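# Push the office chair fully under the desk

## Task

Shove the office chair completely beneath the desk so that it finishes upright with every wheel on the floor. A toppled or leaning chair counts as a failure, and the chair must stay in place without the robot holding it there.

## Robot and tools

Robot: a Hello Robot Stretch 3. It has a two-wheel drive base 0.33 m long and 0.34 m wide, a vertical mast with a lift, and one telescoping arm that sticks out to the robot's right. There is no sideways drive, so to shift the gripper forward or back you move the base. A turn in place pivots about the point between the drive wheels, 0.05 m behind the front edge. With the arm pulled in and the wrist folded, the wrist reaches 0.06 m past the right side and a turn sweeps a 0.28 m radius. A level, unfolded gripper reaches beyond that circle.

Frames: the base frame sits on the floor between the drive wheels, with x ahead, y to the left and z up. hand_pose is given in this frame, at the point where closed fingertips meet. With all wrist joints at zero, that hand frame has x up, y running back along the arm to the mast, and z toward the robot's rear. The odometry frame is the base frame as it was when the scene began. Fingertips are round pads 0.04 m wide.

execute_actions: argument "actions" is a list holding one action or none. An empty list only reports state and images. Argument "cameras" is a list of head_camera, nav_camera, wrist_camera or all. Leaving it out, null or ["all"] returns every camera, and [] returns none. An unknown camera name rejects the whole call. An action may contain "base", "joints" and optionally "contact_limits". Its motions start at once and may finish at different times.
- base: exactly one key. translate_m is a straight drive offset in metres from the base's position in the latest reported state, -1 to 1, positive forward. rotate_rad is a turn-in-place offset in radians, -3.2 to 3.2, positive counter-clockwise seen from above (left).
- joints: absolute targets by name. lift_m 0 to 1.1 (arm height on the mast). arm_m 0 to 0.52 (extension). wrist_yaw_rad -1.345 to 4.42 (0 along the arm, positive swings toward the front, 3.0 folds over the base). wrist_pitch_rad -1.57 to 0.451 (0 level, negative tips the fingers down). wrist_roll_rad -2.911 to 2.911 (0 means fingers side by side, level). gripper_m -0.089 to 0.179 (bigger is wider; the real fingertip gap is 0.007 m smaller near closed, 0.025 m smaller fully open, and 0 below 0.007). head_pan_rad -3.953 to 1.73 (0 ahead, positive left, -1.57 faces along the arm). head_tilt_rad -1.53 to 0.419 (0 level, negative down). Tolerances for "done" are about 0.004 m on linear joints and 0.02 rad on angles, 0.05 rad on pitch.
- contact_limits: {"arm_m": effort} in percent, 1 to 100. The arm halts with contact_stop when its effort hits that value (negative when retracting). Lower values are gentler, but too low stops at once. Anything above the maximum shown in the result's contact_limits line is cut down.
One action lasts at most 15 s. A joint or the base left out of an action may still be straining toward an earlier target, and the status lines will not show it. Out-of-range values or unknown keys reject the call with no motion. If a result reports a stop, later execute_actions, wait and finished_scene calls in that same reply are skipped. The robot keeps holding its last command while you think.

wait: "seconds" from 0 to 10. Nothing new is commanded and the scene keeps running. It returns the same report as an empty action.

zoom_image: "camera" (head_camera, nav_camera or wrist_camera) and "region" [x0, y0, x1, y1] in pixels of that camera's latest full image, origin at the top-left, at most 504 by 504.

finished_scene: "scene" is the number of the current scene. Call it only after the chair is settled; the result says whether the task succeeded and gives the next task.

Result lines: base_status and joint_status tell how each motion ended. done means reached (for the base, wheels turned the commanded amount even if slipping). off_target means it rested short and may still push. contact_stop, time_out and torque_fault drop the target. After a contact stop, the arm or lift goes slack until commanded again. on_its_own covers uncommanded parts; its "held at" is the held target, not the position. joint_positions are the current readings. motor_effort is percent of maximum, positive toward larger values, with the action's peak in brackets; it carries fixed bias and noise. Positive wheel effort drives forward. lidar_m gives 12 distances in metres from the base origin in 30 degree sectors: 1st ahead, counter-clockwise, 4th left, 7th behind, 10th right, "-" for nothing. It scans a plane 0.17 m up, range 0.15 to 12 m. It misses glass, thin legs and the robot, and the mast or a low lift can block sectors 5, 6, 9 and 10. wrist_depth_mm (45 to 1000) and head_depth_mm (280 to 4000, picture sideways) are 7x7 grids of median depth from the top left. base_odometry comes from wheel turns only; heading is -3.142 to 3.142, left positive. turned_by_wheels and turned_by_imu give turning since the last result. base_tilt in degrees is positive leaning forward or right, with a few degrees of fixed bias. pictures lists image order.

Speed: the base moves fast (0.30 m/s, 1.9 rad/s) only with lift_m under 0.30, arm_m under 0.03 and wrist_yaw_rad over 2.54; otherwise 0.10 m/s and 0.63 rad/s.

Wrist safety: fold or unfold the wrist only with lift_m between 0.32 and 0.95, wrist_pitch_rad -0.4 and roll near 0; once folded, the lift may drop to 0.25. With yaw below -0.4, keep pitch at -0.5 or lower.

Gripper: close below the object's width to grip; open at least 0.02 above the touching value to release. Readings do not confirm a hold.

Avoid: arm pushes on rigid things with the gripper higher than about 0.45 m, repeated pushes after a contact stop, driving while gripping or pushing something fixed, and snagging furniture, especially in reverse, since these can tip the robot. If it leans, reverse the last move in small steps, free the gripper, and lower lift_m to about 0.2 if needed. The base, wrist and head have no contact stop and keep pushing; long strain switches a wrist servo off for 10 s. Do not knock the chair over, slam, or push very hard.

Each tool is called by a JSON object that holds its "method" and its "body", one argument or row to a line.

## Session

{"method": "execute_actions", "body": {
  "actions": []
}}

Scene clock: 0.00 s.
base_odometry: x=+0.000 y=+0.000 heading=+0.000 (m, m, rad; odometry frame)
turned_by_wheels: +0.000 (rad since the last result)
turned_by_imu: +0.000 (rad since the last result)
base_tilt: forward=-1.0 right=-1.4 (deg)
lidar_m: 0.83 0.82 1.48 0.95 1.21 1.15 2.33 1.63 3.02 2.53 2.53 0.97
head_depth_mm: 1543 1566 1585 1607 1593 976 899 / 1496 1504 1530 1540 1542 963 870 / 1449 1461 1477 1488 1488 951 844 / 1414 1422 1430 1439 1457 947 818 / 1364 1368 1379 1403 1397 938 792 / 1330 1338 1340 1358 1365 928 770 / 1285 1298 1302 1320 1324 920 746
base_status: not commanded
joint_positions: lift_m=+0.485 arm_m=-0.002 wrist_yaw_rad=+2.890 wrist_pitch_rad=-0.645 wrist_roll_rad=-0.018 gripper_m=+0.037 head_pan_rad=-0.016 head_tilt_rad=-0.013
joint_status: not commanded
motor_effort: left_wheel=+0 right_wheel=-1 lift_m=+38 arm_m=+0 wrist_yaw_rad=+1 wrist_pitch_rad=+4 wrist_roll_rad=+0 gripper_m=+0 head_pan_rad=+0 head_tilt_rad=+3 (%)
hand_pose: x=+0.0261 y=+0.0414 z=+0.4508 quat_wxyz=(+0.305, +0.687, +0.141, +0.644) (m; base frame)
wrist_depth_mm: 909 - - - - - 691 / 988 - - - - - 716 / 916 - 962 949 916 897 801 / 867 838 810 803 783 762 747 / 730 719 - 687 694 678 661 / 652 638 641 649 599 598 591 / 575 588 - - 557 544 534
pictures: head_camera (sideways: a quarter turn clockwise sets it upright), nav_camera (sideways: a quarter turn counterclockwise sets it upright), wrist_camera
Images, in order (width x height): head_camera 896x504, nav_camera 672x504, wrist_camera 644x364.

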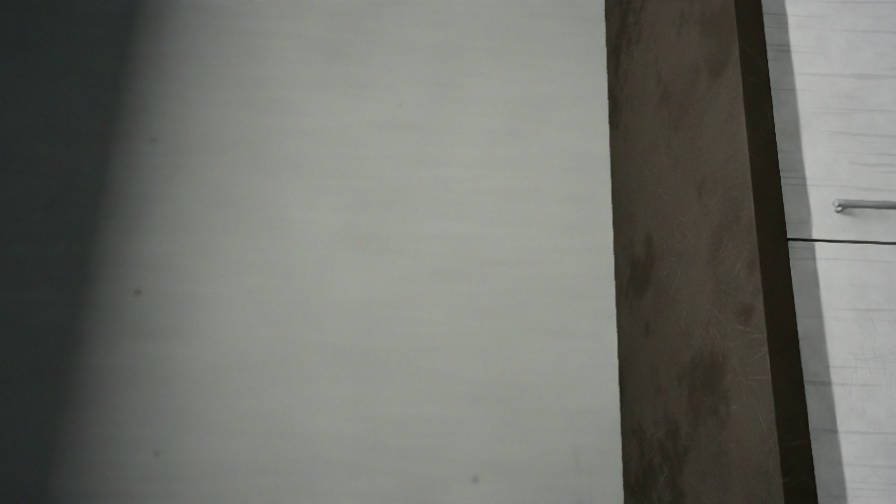

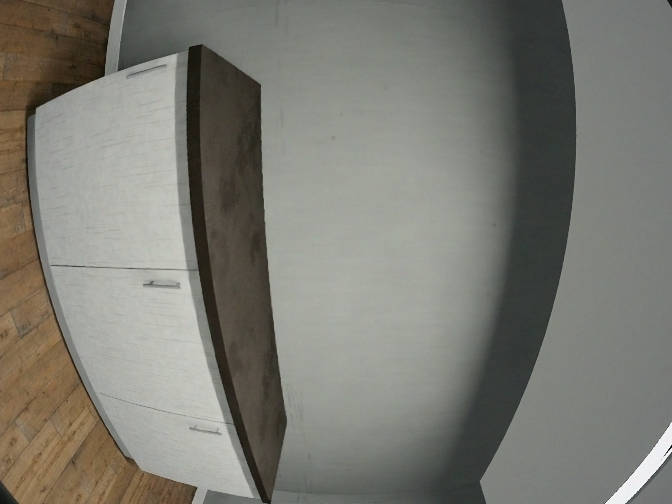

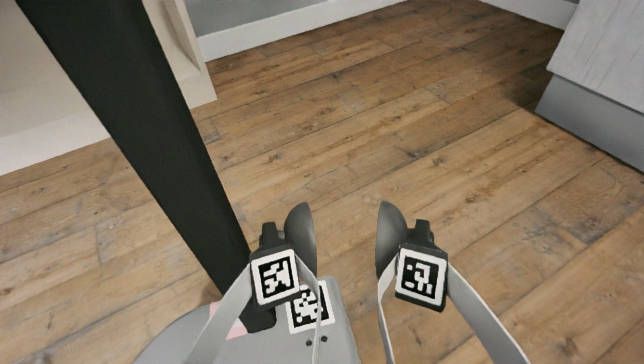

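{"method": "execute_actions", "body": {
  "actions": [
    {"joints":{"head_pan_rad":1.7,"head_tilt_rad":-0.6,"lift_m":0.27}}
  ],
  "cameras": ["nav_camera"]
}}

{"method": "execute_actions", "body": {
  "actions": [
    {"joints":{"head_pan_rad":-2.8}}
  ],
  "cameras": ["nav_camera"]
}}

Scene clock: 2.93 s.
base_odometry: x=+0.000 y=+0.000 heading=+0.000 (m, m, rad; odometry frame)
turned_by_wheels: +0.000 (rad since the last result)
turned_by_imu: +0.000 (rad since the last result)
base_tilt: forward=-1.0 right=-1.3 (deg)
lidar_m: 0.83 0.83 1.48 0.96 1.21 1.15 2.34 1.63 2.99 2.53 2.53 0.98
head_depth_mm: 1064 1182 1325 1545 1677 1434 1211 / 1057 1167 1306 1515 1681 1421 1206 / 1042 1164 1302 1484 1654 1417 1208 / 1030 1106 1244 1431 1596 1430 1203 / 1014 1075 1229 1228 1541 1423 1209 / 1005 1066 1207 1216 1523 - - / 993 - - - - - -
base_status: not commanded
joint_positions: lift_m=+0.271 arm_m=-0.002 wrist_yaw_rad=+2.890 wrist_pitch_rad=-0.645 wrist_roll_rad=-0.018 gripper_m=+0.037 head_pan_rad=+1.693 head_tilt_rad=-0.592
joint_status: all done
motor_effort: left_wheel=+0(0) right_wheel=+0(0) lift_m=+13(34) arm_m=+0(0) wrist_yaw_rad=-1(1) wrist_pitch_rad=+4(4) wrist_roll_rad=+0(1) gripper_m=+0(0) head_pan_rad=+2(30) head_tilt_rad=-5(46) (%)
hand_pose: x=+0.0261 y=+0.0414 z=+0.2362 quat_wxyz=(+0.305, +0.687, +0.141, +0.644) (m; base frame)
wrist_depth_mm: 761 872 936 912 897 882 740 / 766 - 748 740 701 687 668 / 648 - 612 609 588 568 555 / 547 542 539 533 508 490 486 / 485 - - - 442 429 429 / - - - - 387 384 376 / - - - - 354 343 340
pictures: nav_camera (sideways: a quarter turn counterclockwise sets it upright)
Images, in order (width x height): nav_camera 672x504.

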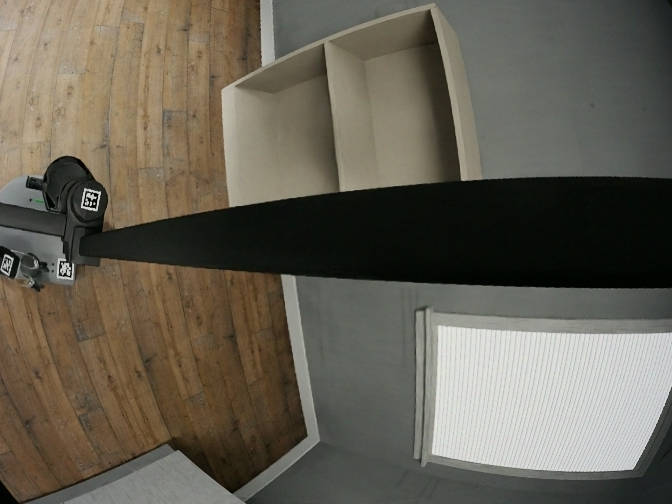

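Scene clock: 5.60 s.
base_odometry: x=+0.000 y=+0.000 heading=+0.000 (m, m, rad; odometry frame)
turned_by_wheels: +0.000 (rad since the last result)
turned_by_imu: +0.000 (rad since the last result)
base_tilt: forward=-1.0 right=-1.4 (deg)
lidar_m: 0.83 0.83 1.48 0.96 1.21 1.15 2.34 1.63 2.99 2.53 2.53 0.97
head_depth_mm: 2737 2990 3140 2271 1749 1430 1212 / 2730 3040 3184 2263 1750 1436 1211 / 2776 2948 3000 2176 1733 1436 1210 / 2815 1849 1889 1948 1738 1432 1209 / 2852 1707 1796 1989 1732 1416 1202 / 2856 2555 2937 2245 1715 1417 1201 / 2899 3122 3093 2229 1729 1415 1197
base_status: not commanded
joint_positions: lift_m=+0.271 arm_m=-0.002 wrist_yaw_rad=+2.890 wrist_pitch_rad=-0.645 wrist_roll_rad=-0.018 gripper_m=+0.037 head_pan_rad=-2.793 head_tilt_rad=-0.593
joint_status: all done
motor_effort: left_wheel=+0(0) right_wheel=+0(0) lift_m=+13(14) arm_m=+0(0) wrist_yaw_rad=+0(1) wrist_pitch_rad=+4(4) wrist_roll_rad=+0(0) gripper_m=+0(0) head_pan_rad=-3(33) head_tilt_rad=-5(5) (%)
hand_pose: x=+0.0261 y=+0.0414 z=+0.2362 quat_wxyz=(+0.305, +0.687, +0.141, +0.644) (m; base frame)
wrist_depth_mm: 759 853 976 896 866 841 726 / 780 - 741 722 692 681 647 / 658 - 619 593 586 579 565 / 559 536 543 528 500 493 482 / 480 - - - 447 435 426 / - - - - 384 384 382 / - - - - 352 347 342
pictures: nav_camera (sideways: a quarter turn counterclockwise sets it upright)
Images, in order (width x height): nav_camera 672x504.

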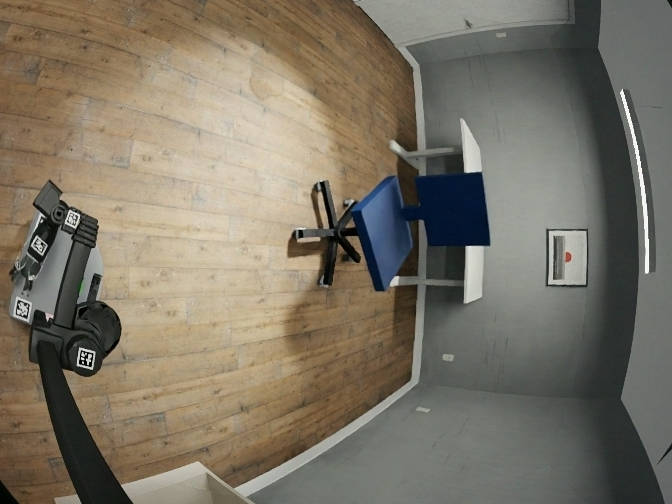

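{"method": "execute_actions", "body": {
  "actions": [
    {"base":{"rotate_rad":-2.8},"joints":{"head_pan_rad":0,"head_tilt_rad":-0.7}}
  ],
  "cameras": []
}}

{"method": "execute_actions", "body": {
  "actions": [
    {"base":{"translate_m":0.8}}
  ]
}}

Scene clock: 8.60 s.
base_odometry: x=+0.000 y=+0.000 heading=-2.800 (m, m, rad; odometry frame)
turned_by_wheels: -2.800 (rad since the last result)
turned_by_imu: -2.818 (rad since the last result)
base_tilt: forward=-1.0 right=-1.2 (deg)
lidar_m: 1.63 3.09 2.60 2.53 1.12 0.85 0.83 0.87 1.28 0.95 1.14 1.83
head_depth_mm: 2738 3058 2599 1968 1597 1348 1166 / 2736 3135 2567 1962 1594 1341 1156 / 2668 3088 2386 1943 1589 1336 1160 / 2716 3070 1713 1921 1584 1338 1162 / 1647 1720 1706 1916 1590 1336 1155 / 2740 1683 2367 1953 1592 1338 1152 / 2791 3165 2561 1962 1583 1339 1156
base_status: done
joint_positions: lift_m=+0.271 arm_m=-0.002 wrist_yaw_rad=+2.890 wrist_pitch_rad=-0.645 wrist_roll_rad=-0.018 gripper_m=+0.037 head_pan_rad=-0.007 head_tilt_rad=-0.692
joint_status: all done
motor_effort: left_wheel=+4(13) right_wheel=-5(10) lift_m=+13(13) arm_m=-1(0) wrist_yaw_rad=+0(0) wrist_pitch_rad=+4(4) wrist_roll_rad=+1(0) gripper_m=+0(0) head_pan_rad=+2(32) head_tilt_rad=-4(20) (%)
hand_pose: x=+0.0261 y=+0.0414 z=+0.2362 quat_wxyz=(+0.305, +0.687, +0.141, +0.644) (m; base frame)
wrist_depth_mm: - - - 956 919 844 822 / 793 - 768 718 698 689 663 / 652 - 617 606 583 577 561 / 552 532 550 521 506 486 482 / 488 - - - 448 434 420 / - - - - 388 385 377 / - - - - 352 344 342
pictures: none
No camera images: the call's "cameras" was empty. Leave "cameras" out to get every camera's image.

Scene clock: 13.03 s.
base_odometry: x=-0.754 y=-0.268 heading=-2.800 (m, m, rad; odometry frame)
turned_by_wheels: +0.000 (rad since the last result)
turned_by_imu: +0.006 (rad since the last result)
base_tilt: forward=-1.0 right=-1.4 (deg)
lidar_m: 0.84 2.35 2.56 2.50 2.62 1.66 1.62 1.34 1.27 0.98 1.34 1.88
head_depth_mm: 2062 2339 2511 1970 1604 1341 1165 / 2116 2299 2546 1955 1585 1336 1155 / 2115 1996 2472 1953 1103 1301 1159 / 2129 1884 2455 1248 1039 1312 1154 / 2141 1037 1165 1241 1008 1306 1150 / 2166 994 1081 1202 1008 1275 1155 / 2192 948 1023 1200 1496 1313 1158
base_status: done
joint_positions: lift_m=+0.271 arm_m=-0.002 wrist_yaw_rad=+2.890 wrist_pitch_rad=-0.645 wrist_roll_rad=-0.018 gripper_m=+0.037 head_pan_rad=-0.007 head_tilt_rad=-0.692
joint_status: not commanded
motor_effort: left_wheel=+3(11) right_wheel=-4(8) lift_m=+13(13) arm_m=+0(0) wrist_yaw_rad=+0(0) wrist_pitch_rad=+4(4) wrist_roll_rad=+0(0) gripper_m=+0(0) head_pan_rad=+2(2) head_tilt_rad=-5(6) (%)
hand_pose: x=+0.0261 y=+0.0414 z=+0.2362 quat_wxyz=(+0.305, +0.687, +0.141, +0.644) (m; base frame)
wrist_depth_mm: - - 952 923 882 851 770 / 789 - 770 739 692 679 654 / 651 - 609 601 586 566 557 / 556 535 538 529 504 487 478 / 489 - - - 448 427 425 / - - - - 383 387 381 / - - - - 352 344 340
pictures: head_camera (sideways: a quarter turn clockwise sets it upright), nav_camera (sideways: a quarter turn counterclockwise sets it upright), wrist_camera
Images, in order (width x height): head_camera 896x504, nav_camera 672x504, wrist_camera 644x364.

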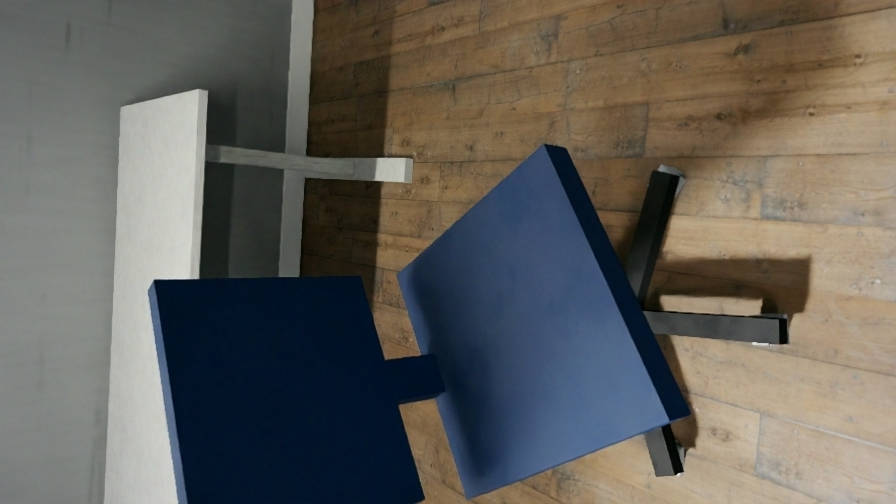

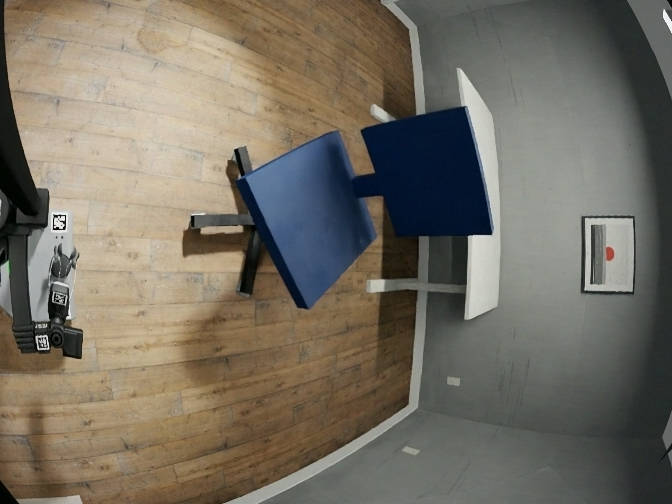

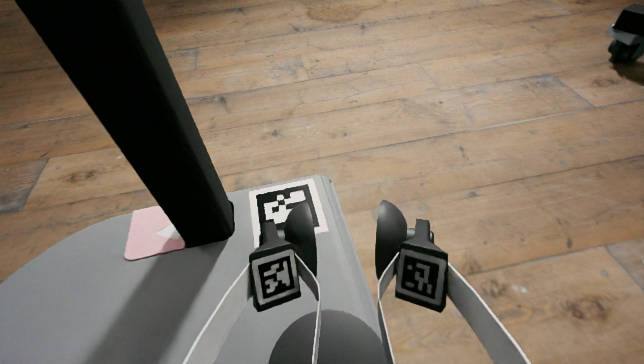

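{"method": "execute_actions", "body": {
  "actions": [
    {"base":{"rotate_rad":1.23}}
  ],
  "cameras": []
}}

{"method": "execute_actions", "body": {
  "actions": [
    {"base":{"translate_m":0.9}}
  ],
  "cameras": []
}}

{"method": "execute_actions", "body": {
  "actions": [
    {"base":{"rotate_rad":-1.23}}
  ],
  "cameras": []
}}

{"method": "execute_actions", "body": {
  "actions": [
    {"base":{"translate_m":0.95},"joints":{"head_pan_rad":-1.57,"head_tilt_rad":-0.9}}
  ],
  "cameras": []
}}

{"method": "execute_actions", "body": {
  "actions": [
    {"joints":{"lift_m":0.75,"wrist_pitch_rad":-0.4}}
  ],
  "cameras": []
}}

{"method": "execute_actions", "body": {
  "actions": [
    {"joints":{"wrist_yaw_rad":0,"wrist_pitch_rad":0,"gripper_m":0}}
  ]
}}

Scene clock: 15.40 s.
base_odometry: x=-0.754 y=-0.268 heading=-1.570 (m, m, rad; odometry frame)
turned_by_wheels: +1.230 (rad since the last result)
turned_by_imu: +1.237 (rad since the last result)
base_tilt: forward=-1.1 right=-1.4 (deg)
lidar_m: 2.50 2.50 1.90 1.62 1.62 1.34 0.98 1.27 1.44 2.07 0.84 2.36
head_depth_mm: 2316 2647 2567 1956 1603 1342 1160 / 2268 2579 2547 1960 1589 1352 1156 / 2233 2506 2570 1967 1590 1338 1155 / 2174 2427 2553 1959 1586 1340 1158 / 2135 2388 2540 1946 1593 1336 1153 / 2070 2320 2510 1933 1585 1336 1150 / 2021 2257 2431 1951 1582 1334 1151
base_status: done
joint_positions: lift_m=+0.271 arm_m=-0.002 wrist_yaw_rad=+2.890 wrist_pitch_rad=-0.645 wrist_roll_rad=-0.018 gripper_m=+0.037 head_pan_rad=-0.007 head_tilt_rad=-0.692
joint_status: not commanded
motor_effort: left_wheel=-4(9) right_wheel=+4(11) lift_m=+14(13) arm_m=-1(0) wrist_yaw_rad=+0(2) wrist_pitch_rad=+4(4) wrist_roll_rad=+0(0) gripper_m=+0(0) head_pan_rad=+3(2) head_tilt_rad=-5(4) (%)
hand_pose: x=+0.0261 y=+0.0414 z=+0.2362 quat_wxyz=(+0.305, +0.687, +0.141, +0.644) (m; base frame)
wrist_depth_mm: - - 954 931 895 830 830 / 787 - 742 723 711 673 656 / 646 - 631 606 594 586 565 / 545 535 543 523 501 488 484 / 485 - - - 448 422 422 / - - - - 383 385 371 / - - - - 350 345 343
pictures: none
No camera images: the call's "cameras" was empty. Leave "cameras" out to get every camera's image.

Scene clock: 20.17 s.
base_odometry: x=-0.753 y=-1.168 heading=-1.570 (m, m, rad; odometry frame)
turned_by_wheels: +0.000 (rad since the last result)
turned_by_imu: +0.006 (rad since the last result)
base_tilt: forward=-1.1 right=-1.4 (deg)
lidar_m: 1.64 1.64 1.86 1.87 1.88 2.14 1.87 2.13 0.84 2.04 1.84 1.92
head_depth_mm: 1500 1714 1990 1968 1591 1347 1160 / 1481 1677 1926 1969 1589 1342 1163 / 1459 1633 1879 1958 1601 1337 1163 / 1413 1599 1813 1964 1589 1349 1161 / 1374 1538 1781 1916 1586 1339 1151 / 1347 1509 1715 1889 1574 1333 1153 / 1321 1471 1673 1852 1585 1331 1153
base_status: done
joint_positions: lift_m=+0.271 arm_m=-0.002 wrist_yaw_rad=+2.890 wrist_pitch_rad=-0.645 wrist_roll_rad=-0.018 gripper_m=+0.037 head_pan_rad=-0.007 head_tilt_rad=-0.693
joint_status: not commanded
motor_effort: left_wheel=-4(9) right_wheel=+5(10) lift_m=+14(14) arm_m=+0(0) wrist_yaw_rad=+0(0) wrist_pitch_rad=+4(3) wrist_roll_rad=+1(0) gripper_m=+0(0) head_pan_rad=+2(2) head_tilt_rad=-4(6) (%)
hand_pose: x=+0.0261 y=+0.0414 z=+0.2362 quat_wxyz=(+0.305, +0.687, +0.141, +0.644) (m; base frame)
wrist_depth_mm: - - 978 903 874 849 839 / 800 - 780 719 693 669 668 / 651 - 607 606 596 568 555 / 550 538 548 525 496 495 482 / 482 - - - 440 430 422 / - - - - 384 387 377 / - - - - 351 348 338
pictures: none
No camera images: the call's "cameras" was empty. Leave "cameras" out to get every camera's image.

Scene clock: 22.13 s.
base_odometry: x=-0.753 y=-1.168 heading=-2.800 (m, m, rad; odometry frame)
turned_by_wheels: -1.230 (rad since the last result)
turned_by_imu: -1.237 (rad since the last result)
base_tilt: forward=-1.0 right=-1.4 (deg)
lidar_m: 1.85 2.20 1.68 1.64 1.72 1.92 1.87 1.97 1.88 1.87 0.84 2.04
head_depth_mm: 1858 1634 2334 1970 1598 1311 1159 / 1882 1629 2330 1973 1596 1337 1153 / 1909 1750 2371 1955 1595 1335 1152 / 1931 1732 2359 1970 1582 1343 1155 / 1947 1852 2395 1958 1606 1341 1156 / 1968 2205 2439 1962 1593 1327 1157 / 1961 2217 2428 1937 1585 1331 1154
base_status: done
joint_positions: lift_m=+0.271 arm_m=-0.002 wrist_yaw_rad=+2.890 wrist_pitch_rad=-0.645 wrist_roll_rad=-0.018 gripper_m=+0.037 head_pan_rad=-0.007 head_tilt_rad=-0.693
joint_status: not commanded
motor_effort: left_wheel=+4(12) right_wheel=-5(10) lift_m=+14(13) arm_m=+0(1) wrist_yaw_rad=+0(1) wrist_pitch_rad=+4(4) wrist_roll_rad=+0(0) gripper_m=+0(1) head_pan_rad=+3(2) head_tilt_rad=-6(5) (%)
hand_pose: x=+0.0261 y=+0.0414 z=+0.2362 quat_wxyz=(+0.305, +0.687, +0.141, +0.644) (m; base frame)
wrist_depth_mm: 974 - 972 938 892 855 830 / 793 - 759 713 722 698 675 / 661 - 611 601 585 581 556 / 553 535 540 528 511 487 485 / 486 - - - 443 432 422 / - - - - 375 386 381 / - - - - 349 345 342
pictures: none
No camera images: the call's "cameras" was empty. Leave "cameras" out to get every camera's image.

Scene clock: 27.07 s.
base_odometry: x=-1.648 y=-1.487 heading=-2.800 (m, m, rad; odometry frame)
turned_by_wheels: +0.000 (rad since the last result)
turned_by_imu: +0.007 (rad since the last result)
base_tilt: forward=-1.0 right=-1.3 (deg)
lidar_m: 0.90 1.39 1.61 1.56 1.68 2.39 2.82 2.84 0.76 2.17 1.32 1.35
head_depth_mm: 1885 608 663 746 889 1227 1098 / 1888 695 780 916 1358 1213 1117 / 1919 2188 1921 1576 1395 1227 1140 / 1951 2220 1916 1612 1394 1234 - / 1973 2223 1919 1615 1398 1226 1099 / 2004 2251 1913 1621 1395 1232 1104 / 2049 2200 1911 1606 1395 1229 1102
base_status: done
joint_positions: lift_m=+0.271 arm_m=-0.002 wrist_yaw_rad=+2.890 wrist_pitch_rad=-0.645 wrist_roll_rad=-0.018 gripper_m=+0.037 head_pan_rad=-1.563 head_tilt_rad=-0.889
joint_status: all done
motor_effort: left_wheel=+3(12) right_wheel=-4(8) lift_m=+14(14) arm_m=+0(1) wrist_yaw_rad=+0(0) wrist_pitch_rad=+4(4) wrist_roll_rad=+0(0) gripper_m=+0(0) head_pan_rad=-3(32) head_tilt_rad=-7(29) (%)
hand_pose: x=+0.0261 y=+0.0414 z=+0.2362 quat_wxyz=(+0.305, +0.687, +0.141, +0.644) (m; base frame)
wrist_depth_mm: 986 - 968 951 908 878 812 / 802 - 728 720 710 679 676 / 642 - 625 608 583 573 562 / 553 537 540 526 500 487 472 / 491 - - - 446 428 428 / - - - - 384 387 380 / - - - - 352 346 341
pictures: none
No camera images: the call's "cameras" was empty. Leave "cameras" out to get every camera's image.

Scene clock: 32.27 s.
base_odometry: x=-1.648 y=-1.487 heading=-2.800 (m, m, rad; odometry frame)
turned_by_wheels: +0.000 (rad since the last result)
turned_by_imu: +0.000 (rad since the last result)
base_tilt: forward=-1.1 right=-1.2 (deg)
lidar_m: 0.90 1.39 1.62 1.56 1.68 2.39 2.81 2.84 0.76 2.18 1.33 1.36
head_depth_mm: 1872 607 662 747 887 - - / 1870 693 782 916 1361 - 1101 / 1939 2190 1925 1574 1399 - 1114 / 1953 2203 1927 1630 1416 - - / 1988 2213 1918 1622 1391 1214 1096 / 1993 2221 1905 1609 1393 1236 1094 / 2035 2212 1915 1607 1398 1232 1099
base_status: not commanded
joint_positions: lift_m=+0.749 arm_m=-0.002 wrist_yaw_rad=+2.890 wrist_pitch_rad=-0.419 wrist_roll_rad=-0.018 gripper_m=+0.037 head_pan_rad=-1.563 head_tilt_rad=-0.889
joint_status: all done
motor_effort: left_wheel=+3(3) right_wheel=-4(4) lift_m=+60(62) arm_m=-1(0) wrist_yaw_rad=+0(0) wrist_pitch_rad=+6(6) wrist_roll_rad=+0(0) gripper_m=+0(0) head_pan_rad=-3(3) head_tilt_rad=-6(7) (%)
hand_pose: x=+0.0345 y=+0.0743 z=+0.7616 quat_wxyz=(+0.232, +0.698, +0.062, +0.674) (m; base frame)
wrist_depth_mm: - - - - - - - / - - - - - - - / - - - - - - - / - - - - - - - / - - - - - - - / - - - - - - - / 959 933 953 945 910 871 864
pictures: none
No camera images: the call's "cameras" was empty. Leave "cameras" out to get every camera's image.

Scene clock: 34.73 s.
base_odometry: x=-1.648 y=-1.487 heading=-2.800 (m, m, rad; odometry frame)
turned_by_wheels: +0.000 (rad since the last result)
turned_by_imu: +0.000 (rad since the last result)
base_tilt: forward=-1.0 right=-1.3 (deg)
lidar_m: 0.90 1.39 1.61 1.57 1.68 2.39 2.82 2.84 0.76 2.17 1.33 1.36
head_depth_mm: 1891 607 662 747 887 - - / 1877 693 782 918 1367 - 1064 / 1912 2179 1917 1552 - - 1113 / 1955 2194 1902 1618 1425 1224 1117 / 1971 2212 1925 1616 1391 1228 1102 / 2014 2223 1911 1622 1402 1226 1099 / 2045 2195 1926 1608 1395 1230 1104
base_status: not commanded
joint_positions: lift_m=+0.749 arm_m=-0.002 wrist_yaw_rad=+0.002 wrist_pitch_rad=-0.023 wrist_roll_rad=-0.018 gripper_m=+0.000 head_pan_rad=-1.563 head_tilt_rad=-0.889
joint_status: all done
motor_effort: left_wheel=+3(3) right_wheel=-3(3) lift_m=+60(60) arm_m=-1(1) wrist_yaw_rad=-3(1) wrist_pitch_rad=+7(7) wrist_roll_rad=+0(0) gripper_m=-3(79) head_pan_rad=-3(3) head_tilt_rad=-7(6) (%)
hand_pose: x=-0.0211 y=-0.3986 z=+0.8580 quat_wxyz=(+0.714, +0.009, -0.700, -0.008) (m; base frame)
wrist_depth_mm: - - - - - - - / - - - - 436 314 250 / - - - - 427 317 253 / - - - - 441 324 259 / 657 - - - 430 334 261 / 955 - - - 422 341 268 / - - - - 602 341 273
pictures: head_camera (sideways: a quarter turn clockwise sets it upright), nav_camera (sideways: a quarter turn counterclockwise sets it upright), wrist_camera
Images, in order (width x height): head_camera 896x504, nav_camera 672x504, wrist_camera 644x364.

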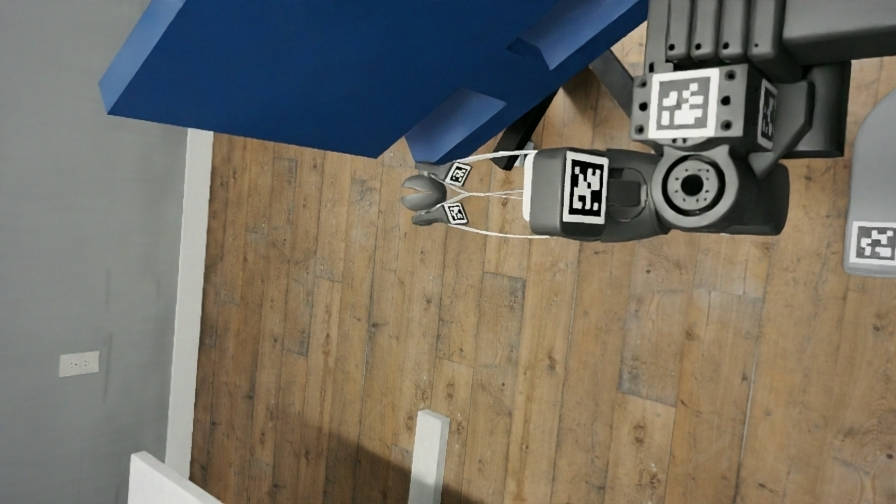

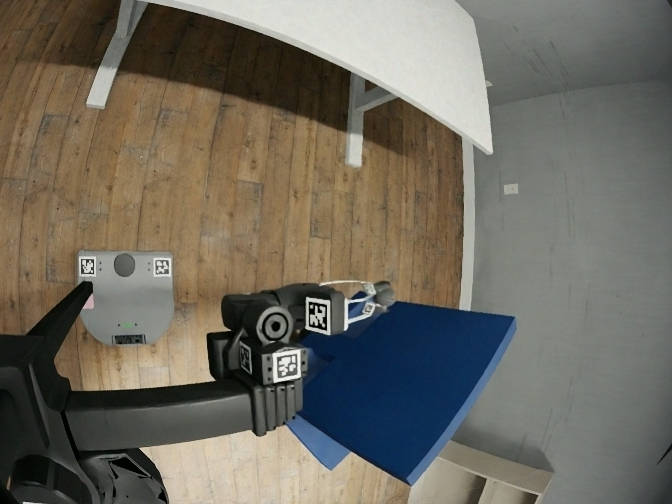

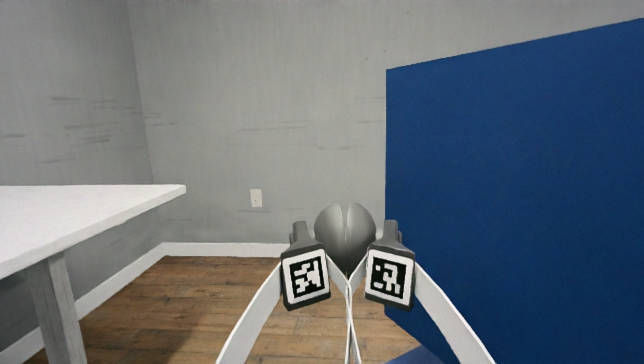

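{"method": "execute_actions", "body": {
  "actions": [
    {"joints":{"arm_m":0.12,"lift_m":0.65}}
  ],
  "cameras": []
}}

{"method": "execute_actions", "body": {
  "actions": [
    {"base":{"translate_m":-0.4}}
  ],
  "cameras": ["nav_camera"]
}}

Scene clock: 37.03 s.
base_odometry: x=-1.648 y=-1.487 heading=-2.800 (m, m, rad; odometry frame)
turned_by_wheels: +0.000 (rad since the last result)
turned_by_imu: +0.000 (rad since the last result)
base_tilt: forward=-0.9 right=-1.3 (deg)
lidar_m: 0.90 1.40 1.62 1.56 1.68 2.39 2.81 2.84 0.76 2.18 1.33 1.35
head_depth_mm: 1892 607 664 745 882 1233 - / 1877 692 780 912 - 1204 1112 / 1930 2203 1916 1558 - 1206 1118 / 1952 2220 1913 1617 1393 1224 1113 / 1992 2200 1906 1610 1397 1230 1098 / 2013 2239 1899 1613 1396 1230 1094 / 2027 2205 1904 1615 1386 1230 1099
base_status: not commanded
joint_positions: lift_m=+0.651 arm_m=+0.120 wrist_yaw_rad=+0.001 wrist_pitch_rad=-0.022 wrist_roll_rad=-0.018 gripper_m=+0.000 head_pan_rad=-1.563 head_tilt_rad=-0.889
joint_status: all done
motor_effort: left_wheel=+3(3) right_wheel=-4(4) lift_m=+13(56) arm_m=+2(3) wrist_yaw_rad=+0(2) wrist_pitch_rad=+6(7) wrist_roll_rad=+0(0) gripper_m=-3(2) head_pan_rad=-3(3) head_tilt_rad=-9(6) (%)
hand_pose: x=-0.0213 y=-0.5203 z=+0.7597 quat_wxyz=(+0.714, +0.008, -0.700, -0.008) (m; base frame)
wrist_depth_mm: - - - - 316 242 194 / - - - - 326 248 198 / - - - - 339 252 200 / 697 - - - 346 258 204 / - - - - 341 263 209 / - - - - 332 269 211 / - - - - - 267 215
pictures: none
No camera images: the call's "cameras" was empty. Leave "cameras" out to get every camera's image.

Scene clock: 42.70 s.
base_odometry: x=-1.271 y=-1.352 heading=-2.799 (m, m, rad; odometry frame)
turned_by_wheels: +0.000 (rad since the last result)
turned_by_imu: -0.002 (rad since the last result)
base_tilt: forward=-1.0 right=-1.4 (deg)
lidar_m: 1.30 1.81 1.62 1.61 1.70 2.42 2.42 2.54 0.71 0.71 2.26 1.60
head_depth_mm: 1874 2158 479 556 925 1249 - / 1898 2091 529 623 - 1188 1124 / 1904 571 606 708 - 1210 1116 / 1940 607 712 1000 1386 1226 1111 / 1913 705 1780 1577 1392 1226 1097 / 1968 2205 1894 1617 1389 1229 1096 / 2014 2242 1908 1617 1390 1231 1099
base_status: done
joint_positions: lift_m=+0.651 arm_m=+0.120 wrist_yaw_rad=+0.098 wrist_pitch_rad=-0.022 wrist_roll_rad=-0.018 gripper_m=+0.000 head_pan_rad=-1.563 head_tilt_rad=-0.890
joint_status: not commanded
on_its_own: wrist_yaw_rad is held at +0.080, not at your +0.000, by its stall guard, which is not easing now; wrist_yaw_rad is at rest, and its effort (-13) is outside its rest range (-12 to +12)
motor_effort: left_wheel=+6(23) right_wheel=-11(51) lift_m=+13(13) arm_m=+3(3) wrist_yaw_rad=-13(76) wrist_pitch_rad=+6(6) wrist_roll_rad=+0(0) gripper_m=-4(12) head_pan_rad=-3(3) head_tilt_rad=-7(8) (%)
hand_pose: x=+0.0035 y=-0.5191 z=+0.7598 quat_wxyz=(+0.713, +0.042, -0.699, +0.027) (m; base frame)
wrist_depth_mm: - - 300 190 139 110 91 / - - 323 197 144 112 92 / - - 342 207 147 115 94 / - - - 215 152 117 96 / - - - - 152 120 98 / - - - - 149 123 100 / - - - 249 174 125 102
pictures: nav_camera (sideways: a quarter turn counterclockwise sets it upright)
Images, in order (width x height): nav_camera 672x504.

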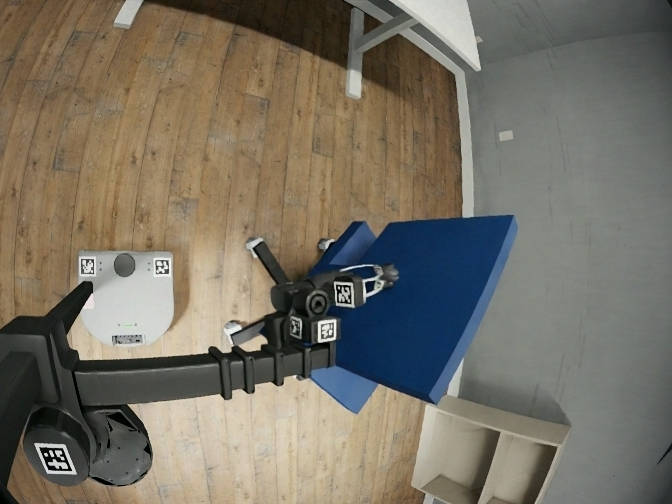

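{"method": "execute_actions", "body": {
  "actions": [
    {"base":{"translate_m":-0.3},"joints":{"wrist_yaw_rad":0}}
  ],
  "cameras": ["nav_camera"]
}}

Scene clock: 46.90 s.
base_odometry: x=-0.989 y=-1.251 heading=-2.799 (m, m, rad; odometry frame)
turned_by_wheels: +0.000 (rad since the last result)
turned_by_imu: -0.003 (rad since the last result)
base_tilt: forward=-1.1 right=-1.3 (deg)
lidar_m: 1.60 2.12 1.67 1.63 1.71 2.17 2.12 2.24 1.95 0.75 2.26 1.84
head_depth_mm: 1865 2004 569 723 1399 1249 - / 1868 2020 593 730 - 1208 1111 / 1889 559 617 746 - 1209 1118 / 1931 572 644 818 1337 1234 1114 / 1936 584 672 854 1339 1224 1101 / 1956 599 730 1574 1396 1226 1102 / 1996 2222 1905 1619 1385 1228 1093
base_status: done
joint_positions: lift_m=+0.651 arm_m=+0.119 wrist_yaw_rad=+0.114 wrist_pitch_rad=-0.023 wrist_roll_rad=-0.018 gripper_m=+0.000 head_pan_rad=-1.563 head_tilt_rad=-0.890
joint_status: wrist_yaw_rad off_target (ended at +0.114, target +0.000)
on_its_own: wrist_yaw_rad is held at +0.085, not at your +0.000, by its stall guard, which is still easing
motor_effort: left_wheel=+7(19) right_wheel=-12(44) lift_m=+13(13) arm_m=+5(6) wrist_yaw_rad=-19(66) wrist_pitch_rad=+7(7) wrist_roll_rad=+1(0) gripper_m=-4(10) head_pan_rad=-3(3) head_tilt_rad=-6(6) (%)
hand_pose: x=+0.0075 y=-0.5182 z=+0.7595 quat_wxyz=(+0.713, +0.048, -0.699, +0.032) (m; base frame)
wrist_depth_mm: - 204 179 160 145 132 122 / - 212 187 165 149 136 125 / - 224 193 172 154 140 127 / - 235 201 179 159 144 132 / - 249 211 188 161 149 134 / - 260 225 - 166 153 139 / - 276 234 204 179 159 143
pictures: nav_camera (sideways: a quarter turn counterclockwise sets it upright)
Images, in order (width x height): nav_camera 672x504.

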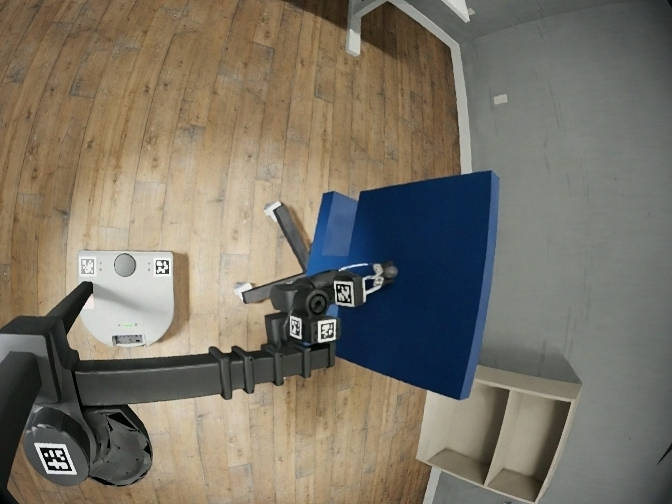

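{"method": "execute_actions", "body": {
  "actions": [
    {"joints":{"arm_m":0.05,"wrist_yaw_rad":0}}
  ],
  "cameras": []
}}

{"method": "execute_actions", "body": {
  "actions": [
    {"base":{"translate_m":-0.17}}
  ],
  "cameras": []
}}

{"method": "execute_actions", "body": {
  "actions": [
    {"joints":{"arm_m":0.4}}
  ],
  "cameras": ["nav_camera"]
}}

Scene clock: 48.73 s.
base_odometry: x=-0.989 y=-1.251 heading=-2.799 (m, m, rad; odometry frame)
turned_by_wheels: +0.000 (rad since the last result)
turned_by_imu: +0.000 (rad since the last result)
base_tilt: forward=-1.0 right=-1.3 (deg)
lidar_m: 1.60 2.13 1.67 1.63 1.71 2.17 2.12 2.24 1.95 0.74 2.25 1.84
head_depth_mm: 1847 2027 595 734 1369 1249 - / 1876 2022 608 754 1156 - 1096 / 1894 556 620 765 1139 - 1113 / 1921 566 632 791 1313 1222 1121 / 1940 577 645 814 1314 1228 1097 / 1958 588 1786 1577 1383 1225 1097 / 1989 2242 1913 1617 1387 1232 1099
base_status: not commanded
joint_positions: lift_m=+0.651 arm_m=+0.050 wrist_yaw_rad=+0.001 wrist_pitch_rad=-0.023 wrist_roll_rad=-0.018 gripper_m=+0.000 head_pan_rad=-1.563 head_tilt_rad=-0.890
joint_status: all done
motor_effort: left_wheel=+3(10) right_wheel=-4(21) lift_m=+13(13) arm_m=-3(7) wrist_yaw_rad=+1(37) wrist_pitch_rad=+7(7) wrist_roll_rad=+0(0) gripper_m=-3(6) head_pan_rad=-3(3) head_tilt_rad=-6(6) (%)
hand_pose: x=-0.0212 y=-0.4509 z=+0.7596 quat_wxyz=(+0.714, +0.009, -0.700, -0.008) (m; base frame)
wrist_depth_mm: - 227 221 215 208 201 196 / - 234 230 221 214 208 201 / - 244 237 230 222 213 208 / - 255 246 236 232 223 215 / - 263 254 - 235 230 223 / - 275 264 256 243 237 230 / - 286 273 267 256 248 238
pictures: none
No camera images: the call's "cameras" was empty. Leave "cameras" out to get every camera's image.

Scene clock: 51.77 s.
base_odometry: x=-0.829 y=-1.194 heading=-2.799 (m, m, rad; odometry frame)
turned_by_wheels: +0.000 (rad since the last result)
turned_by_imu: -0.001 (rad since the last result)
base_tilt: forward=-0.9 right=-1.5 (deg)
lidar_m: 1.76 2.20 1.68 1.64 1.72 1.99 1.95 2.06 1.90 0.75 2.24 1.99
head_depth_mm: 1838 2023 1913 1605 1403 1245 - / 1869 2111 1875 1625 1389 - 1101 / 1907 2040 605 751 1339 - 1110 / 1915 554 618 773 1251 1203 1113 / 1944 563 628 794 1343 1230 1097 / 1961 575 644 817 1319 1229 1094 / 1987 575 657 837 1395 1226 1100
base_status: done
joint_positions: lift_m=+0.651 arm_m=+0.050 wrist_yaw_rad=+0.001 wrist_pitch_rad=-0.023 wrist_roll_rad=-0.018 gripper_m=+0.000 head_pan_rad=-1.563 head_tilt_rad=-0.890
joint_status: not commanded
motor_effort: left_wheel=+3(4) right_wheel=-4(8) lift_m=+14(13) arm_m=-2(2) wrist_yaw_rad=+0(2) wrist_pitch_rad=+7(7) wrist_roll_rad=+0(0) gripper_m=-2(3) head_pan_rad=-3(3) head_tilt_rad=-6(6) (%)
hand_pose: x=-0.0212 y=-0.4509 z=+0.7596 quat_wxyz=(+0.714, +0.009, -0.700, -0.008) (m; base frame)
wrist_depth_mm: 222 217 211 204 200 - - / 230 225 218 210 206 - - / 239 233 225 218 212 - - / 248 242 235 226 220 - - / 259 251 244 - 227 - - / 272 264 252 247 - - - / 286 274 264 253 248 - -
pictures: none
No camera images: the call's "cameras" was empty. Leave "cameras" out to get every camera's image.

Scene clock: 56.10 s.
base_odometry: x=-0.829 y=-1.194 heading=-2.799 (m, m, rad; odometry frame)
turned_by_wheels: +0.000 (rad since the last result)
turned_by_imu: -0.065 (rad since the last result)
base_tilt: forward=-1.0 right=-1.4 (deg)
lidar_m: 1.77 2.26 1.71 1.63 1.69 2.02 1.94 2.02 2.19 0.78 0.78 2.00
head_depth_mm: 1799 2030 1909 1605 1389 1247 - / 1883 2121 2030 1568 1396 1219 1115 / 771 751 - 1574 1362 1228 1113 / 1898 581 636 806 1348 1228 1116 / 1902 2146 1172 999 1247 1223 1098 / 1916 2207 1217 1028 1331 1222 1096 / 1926 2189 1916 1017 1377 1230 1096
base_status: not commanded
joint_positions: lift_m=+0.651 arm_m=+0.400 wrist_yaw_rad=-0.190 wrist_pitch_rad=-0.020 wrist_roll_rad=-0.018 gripper_m=+0.000 head_pan_rad=-1.564 head_tilt_rad=-0.890
joint_status: all done
on_its_own: wrist_yaw_rad is held at -0.182, not at your +0.000, by its stall guard, which is not easing now
motor_effort: left_wheel=-3(31) right_wheel=+4(54) lift_m=+13(13) arm_m=+2(9) wrist_yaw_rad=+4(75) wrist_pitch_rad=+6(8) wrist_roll_rad=+1(1) gripper_m=-3(12) head_pan_rad=-3(3) head_tilt_rad=-6(7) (%)
hand_pose: x=-0.0697 y=-0.7958 z=+0.7602 quat_wxyz=(+0.710, -0.059, -0.698, -0.075) (m; base frame)
wrist_depth_mm: - 60 92 - - - - / - 59 92 - - - - / - 59 92 259 - - - / - 60 92 260 - - - / - 60 93 171 - - - / - 60 92 - - - - / - 60 85 260 - - -
pictures: nav_camera (sideways: a quarter turn counterclockwise sets it upright)
Images, in order (width x height): nav_camera 672x504.

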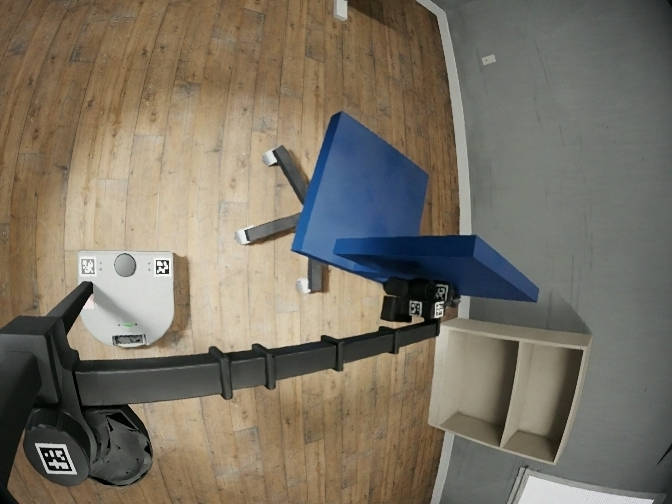

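{"method": "execute_actions", "body": {
  "actions": [
    {"joints":{"arm_m":0.52,"wrist_yaw_rad":0}}
  ],
  "cameras": []
}}

{"method": "execute_actions", "body": {
  "actions": [
    {"base":{"translate_m":0.2}}
  ],
  "cameras": ["nav_camera"]
}}

Scene clock: 58.47 s.
base_odometry: x=-0.829 y=-1.194 heading=-2.800 (m, m, rad; odometry frame)
turned_by_wheels: -0.001 (rad since the last result)
turned_by_imu: -0.023 (rad since the last result)
base_tilt: forward=-1.0 right=-1.3 (deg)
lidar_m: 1.77 2.26 1.72 1.64 1.68 2.23 1.94 2.00 2.21 1.88 0.80 1.99
head_depth_mm: 1760 2051 1916 1620 1427 1244 - / 1907 2071 1952 1577 1397 1220 1115 / 1888 2104 1808 1616 1388 1224 1119 / 885 1034 1152 1001 1361 1225 1113 / 1898 2157 1208 1023 1336 1232 1098 / 1914 2180 1215 1023 1341 1223 1102 / 1913 2152 1861 1019 1314 1230 1098
base_status: not commanded
joint_positions: lift_m=+0.651 arm_m=+0.517 wrist_yaw_rad=-0.009 wrist_pitch_rad=-0.020 wrist_roll_rad=-0.018 gripper_m=+0.000 head_pan_rad=-1.564 head_tilt_rad=-0.890
joint_status: all done
joint sent to its limit — the command would take arm_m past its upper limit, so that joint was sent only as far as its limit.
on_its_own: right_wheel is at rest, and its effort (+30) is outside its rest range (-18 to +18)
motor_effort: left_wheel=-17(38) right_wheel=+30(60) lift_m=+14(14) arm_m=+4(5) wrist_yaw_rad=+6(68) wrist_pitch_rad=+6(6) wrist_roll_rad=+0(0) gripper_m=-3(10) head_pan_rad=-3(3) head_tilt_rad=-6(7) (%)
hand_pose: x=-0.0239 y=-0.9180 z=+0.7602 quat_wxyz=(+0.714, +0.004, -0.700, -0.011) (m; base frame)
wrist_depth_mm: - 67 148 - - - - / - 66 143 - - - - / - 65 139 - - - - / - 64 135 - - - - / - 63 132 - - - - / - 65 119 - - - - / - 64 107 - - - -
pictures: none
No camera images: the call's "cameras" was empty. Leave "cameras" out to get every camera's image.

Scene clock: 62.37 s.
base_odometry: x=-1.017 y=-1.261 heading=-2.800 (m, m, rad; odometry frame)
turned_by_wheels: +0.000 (rad since the last result)
turned_by_imu: -0.076 (rad since the last result)
base_tilt: forward=-1.1 right=-1.3 (deg)
lidar_m: 1.99 1.57 1.75 1.65 1.67 2.11 2.15 2.17 2.25 0.88 0.88 1.80
head_depth_mm: 1810 2084 1906 1598 1423 1242 - / 1914 2133 1947 1573 1386 1200 1115 / 878 2087 1787 1593 1395 1232 1122 / 1828 647 790 1019 1391 1222 1109 / 1891 2146 1204 1040 1351 1230 1099 / 1862 2132 1207 1064 1376 1218 1098 / 1860 2129 1850 1063 1374 1229 1099
base_status: done
joint_positions: lift_m=+0.651 arm_m=+0.518 wrist_yaw_rad=-0.075 wrist_pitch_rad=-0.016 wrist_roll_rad=-0.018 gripper_m=+0.000 head_pan_rad=-1.565 head_tilt_rad=-0.893
joint_status: not commanded
on_its_own: wrist_yaw_rad is held at -0.063, not at your +0.000, by its stall guard, which is not easing now
motor_effort: left_wheel=-6(77) right_wheel=+9(76) lift_m=+15(16) arm_m=+1(4) wrist_yaw_rad=+9(70) wrist_pitch_rad=+4(7) wrist_roll_rad=+0(0) gripper_m=-4(10) head_pan_rad=-2(3) head_tilt_rad=-4(6) (%)
hand_pose: x=-0.0406 y=-0.9179 z=+0.7613 quat_wxyz=(+0.713, -0.020, -0.700, -0.032) (m; base frame)
wrist_depth_mm: - 54 87 - - - - / - 54 86 - - - - / - 54 86 - - - - / - 54 86 284 - - - / - 54 86 170 - - - / - 54 85 - - - - / - 54 77 278 - - -
pictures: nav_camera (sideways: a quarter turn counterclockwise sets it upright)
Images, in order (width x height): nav_camera 672x504.

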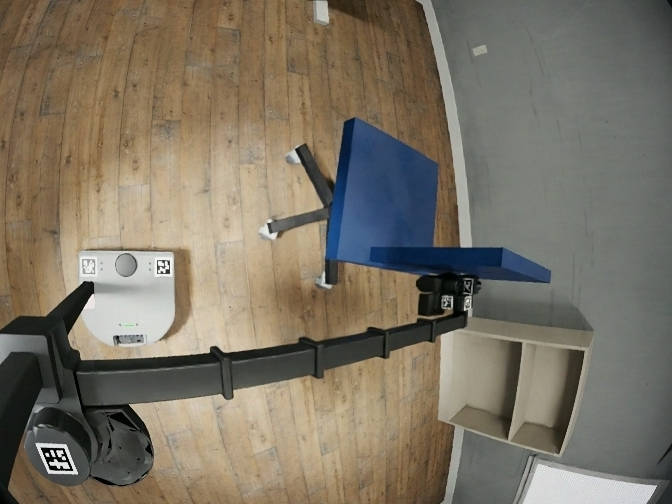

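{"method": "execute_actions", "body": {
  "actions": [
    {"base":{"translate_m":-0.1},"joints":{"arm_m":0,"wrist_yaw_rad":0,"wrist_pitch_rad":-0.4}}
  ],
  "cameras": []
}}

{"method": "execute_actions", "body": {
  "actions": [
    {"joints":{"wrist_yaw_rad":3.0}}
  ],
  "cameras": []
}}

{"method": "execute_actions", "body": {
  "actions": [
    {"joints":{"lift_m":0.27,"head_pan_rad":0}}
  ],
  "cameras": []
}}

{"method": "execute_actions", "body": {
  "actions": [
    {"base":{"translate_m":-0.6}}
  ],
  "cameras": []
}}

{"method": "execute_actions", "body": {
  "actions": [
    {"base":{"rotate_rad":-1.33}}
  ],
  "cameras": ["nav_camera"]
}}

Scene clock: 67.87 s.
base_odometry: x=-0.923 y=-1.227 heading=-2.800 (m, m, rad; odometry frame)
turned_by_wheels: +0.000 (rad since the last result)
turned_by_imu: +0.000 (rad since the last result)
base_tilt: forward=-1.0 right=-1.3 (deg)
lidar_m: 1.68 1.67 1.76 1.64 1.66 2.10 2.04 2.07 2.26 1.92 0.91 1.90
head_depth_mm: 1907 2080 1914 1603 1382 1258 - / 1881 2103 1900 1609 1393 1275 - / 1917 2159 1914 1602 1396 - - / 883 1027 1771 1607 1387 1226 1117 / 742 676 793 1016 1359 1224 1095 / 1881 2126 1213 1040 1362 1225 1097 / 1875 2140 1213 1068 1364 1224 1093
base_status: done
joint_positions: lift_m=+0.651 arm_m=+0.000 wrist_yaw_rad=+0.000 wrist_pitch_rad=-0.414 wrist_roll_rad=-0.018 gripper_m=+0.000 head_pan_rad=-1.565 head_tilt_rad=-0.893
joint_status: all done
motor_effort: left_wheel=+1(15) right_wheel=-1(13) lift_m=+16(15) arm_m=-3(4) wrist_yaw_rad=+1(20) wrist_pitch_rad=+4(4) wrist_roll_rad=+0(0) gripper_m=-3(4) head_pan_rad=-2(2) head_tilt_rad=-4(5) (%)
hand_pose: x=-0.0216 y=-0.3701 z=+0.6642 quat_wxyz=(+0.698, +0.147, -0.685, -0.145) (m; base frame)
wrist_depth_mm: - - 418 - - - - / - - 427 - - - - / - 782 577 - - - - / 605 591 585 - - - - / 571 524 501 - - - - / - 969 936 883 922 907 915 / 854 837 810 827 820 790 778
pictures: none
No camera images: the call's "cameras" was empty. Leave "cameras" out to get every camera's image.

Scene clock: 70.37 s.
base_odometry: x=-0.923 y=-1.227 heading=-2.800 (m, m, rad; odometry frame)
turned_by_wheels: +0.000 (rad since the last result)
turned_by_imu: +0.000 (rad since the last result)
base_tilt: forward=-1.0 right=-1.3 (deg)
lidar_m: 1.67 1.67 1.76 1.64 1.66 2.09 2.05 2.07 2.27 1.92 0.91 1.90
head_depth_mm: 1897 2095 1915 1619 1392 1248 - / 1872 2087 1914 1605 1389 1274 1098 / 1909 2200 1904 1613 1386 1269 - / 881 1034 1773 1614 1389 - 1119 / 739 675 797 1019 1365 1239 1095 / 1877 2136 1211 1040 1375 1222 1095 / 1881 2142 1214 1073 1359 1224 1094
base_status: not commanded
joint_positions: lift_m=+0.651 arm_m=+0.000 wrist_yaw_rad=+2.998 wrist_pitch_rad=-0.414 wrist_roll_rad=-0.018 gripper_m=+0.000 head_pan_rad=-1.565 head_tilt_rad=-0.893
joint_status: all done
motor_effort: left_wheel=+1(1) right_wheel=-1(1) lift_m=+15(15) arm_m=-2(2) wrist_yaw_rad=+2(1) wrist_pitch_rad=+4(4) wrist_roll_rad=+0(0) gripper_m=-3(2) head_pan_rad=-2(2) head_tilt_rad=-4(3) (%)
hand_pose: x=+0.0109 y=+0.0773 z=+0.6642 quat_wxyz=(+0.194, +0.694, +0.098, +0.686) (m; base frame)
wrist_depth_mm: - - - - - - - / - - - - - - - / - - - - - - - / - - - - - - - / - - - - - - - / - 996 954 921 921 911 888 / 854 880 856 812 806 784 783
pictures: none
No camera images: the call's "cameras" was empty. Leave "cameras" out to get every camera's image.

Scene clock: 74.67 s.
base_odometry: x=-0.923 y=-1.227 heading=-2.800 (m, m, rad; odometry frame)
turned_by_wheels: +0.000 (rad since the last result)
turned_by_imu: +0.000 (rad since the last result)
base_tilt: forward=-1.1 right=-1.3 (deg)
lidar_m: 1.67 1.67 1.76 1.64 1.66 2.10 2.04 2.07 2.27 1.92 0.91 1.90
head_depth_mm: 1369 2173 1901 1602 1389 1225 1097 / 1376 2174 1898 1607 1388 1226 1097 / 1378 2152 1895 1605 1386 1225 1099 / 1319 2148 1905 1611 1390 1226 1092 / 1321 2127 1910 1612 1380 1227 1101 / 1317 2046 1865 1608 1384 1224 1098 / 1316 2135 1905 1624 1399 1227 1101
base_status: not commanded
joint_positions: lift_m=+0.271 arm_m=+0.000 wrist_yaw_rad=+2.999 wrist_pitch_rad=-0.415 wrist_roll_rad=-0.018 gripper_m=+0.000 head_pan_rad=-0.007 head_tilt_rad=-0.893
joint_status: all done
motor_effort: left_wheel=+1(1) right_wheel=-1(1) lift_m=+13(12) arm_m=-2(2) wrist_yaw_rad=+1(2) wrist_pitch_rad=+4(4) wrist_roll_rad=+0(0) gripper_m=-3(3) head_pan_rad=+2(32) head_tilt_rad=-4(4) (%)
hand_pose: x=+0.0108 y=+0.0772 z=+0.2841 quat_wxyz=(+0.194, +0.694, +0.098, +0.686) (m; base frame)
wrist_depth_mm: - - - - - - - / - - - - - - - / - 971 944 946 898 867 853 / 777 765 746 712 701 698 667 / 602 607 - - 582 562 548 / 509 529 - - 476 472 458 / 454 - - - 412 405 405
pictures: none
No camera images: the call's "cameras" was empty. Leave "cameras" out to get every camera's image.

Scene clock: 78.30 s.
base_odometry: x=-0.358 y=-1.027 heading=-2.800 (m, m, rad; odometry frame)
turned_by_wheels: +0.000 (rad since the last result)
turned_by_imu: -0.004 (rad since the last result)
base_tilt: forward=-1.0 right=-1.3 (deg)
lidar_m: 2.25 2.52 1.69 1.57 1.58 2.00 1.45 1.47 1.87 1.90 2.23 1.25
head_depth_mm: 2450 2274 1904 1615 1394 1227 1098 / 2421 2316 1911 1605 1385 1219 1099 / 2425 2342 1888 1618 1391 1226 1100 / 2388 2330 1893 1607 1386 1223 1101 / 2325 2269 1898 1615 1396 1230 1097 / 2385 2318 1911 1597 1392 1225 1097 / 2379 2347 1917 1601 1392 1229 1094
base_status: done
joint_positions: lift_m=+0.271 arm_m=+0.000 wrist_yaw_rad=+2.999 wrist_pitch_rad=-0.415 wrist_roll_rad=-0.018 gripper_m=+0.000 head_pan_rad=-0.007 head_tilt_rad=-0.893
joint_status: not commanded
motor_effort: left_wheel=+1(7) right_wheel=-1(7) lift_m=+13(14) arm_m=-2(2) wrist_yaw_rad=+1(2) wrist_pitch_rad=+4(4) wrist_roll_rad=+0(0) gripper_m=-3(3) head_pan_rad=+2(2) head_tilt_rad=-4(5) (%)
hand_pose: x=+0.0106 y=+0.0773 z=+0.2841 quat_wxyz=(+0.194, +0.694, +0.098, +0.686) (m; base frame)
wrist_depth_mm: - - - - - - - / - - - - - - - / - - 985 968 917 870 838 / 801 760 748 713 694 695 664 / 624 589 - - 579 550 551 / 519 514 - - 479 465 461 / 450 - - - 416 409 399
pictures: none
No camera images: the call's "cameras" was empty. Leave "cameras" out to get every camera's image.

Scene clock: 80.37 s.
base_odometry: x=-0.358 y=-1.027 heading=+2.153 (m, m, rad; odometry frame)
turned_by_wheels: -1.330 (rad since the last result)
turned_by_imu: -1.338 (rad since the last result)
base_tilt: forward=-1.0 right=-1.4 (deg)
lidar_m: 1.91 1.25 2.46 2.25 2.00 1.59 1.57 1.69 1.47 1.45 1.58 2.06
head_depth_mm: 1846 2064 1901 1614 1385 1220 1101 / 1881 2066 1901 1606 1394 1226 1100 / 1941 2167 1892 1615 1390 1229 1096 / 1991 2219 1889 1611 1400 1227 1100 / 2023 2258 1887 1610 1389 1229 1098 / 2081 2259 1842 1568 1395 1228 1097 / 1040 1125 1279 1577 1388 1221 1093
base_status: done
joint_positions: lift_m=+0.271 arm_m=+0.000 wrist_yaw_rad=+2.999 wrist_pitch_rad=-0.415 wrist_roll_rad=-0.018 gripper_m=+0.000 head_pan_rad=-0.007 head_tilt_rad=-0.893
joint_status: not commanded
motor_effort: left_wheel=+4(12) right_wheel=-5(9) lift_m=+14(13) arm_m=-2(2) wrist_yaw_rad=-1(0) wrist_pitch_rad=+4(4) wrist_roll_rad=+0(0) gripper_m=-3(3) head_pan_rad=+2(2) head_tilt_rad=-5(4) (%)
hand_pose: x=+0.0106 y=+0.0773 z=+0.2841 quat_wxyz=(+0.194, +0.694, +0.098, +0.686) (m; base frame)
wrist_depth_mm: - - - - - - - / - - - - - - - / - - 980 921 889 869 846 / 769 761 753 717 685 678 663 / 614 604 - - 584 561 549 / 508 517 - - 489 472 470 / 455 - - - 416 408 398
pictures: nav_camera (sideways: a quarter turn counterclockwise sets it upright)
Images, in order (width x height): nav_camera 672x504.

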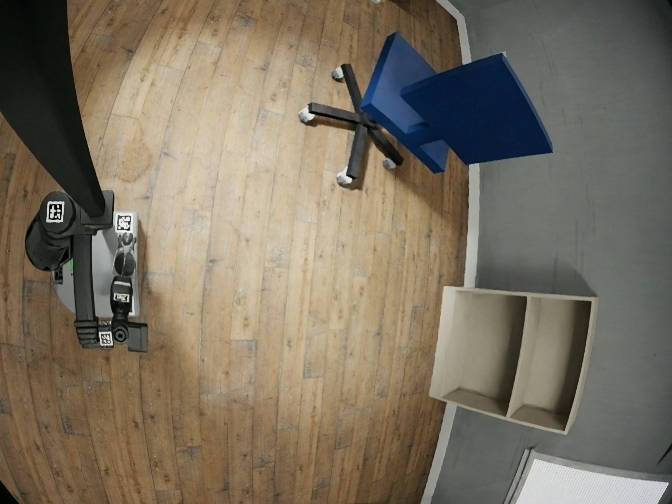

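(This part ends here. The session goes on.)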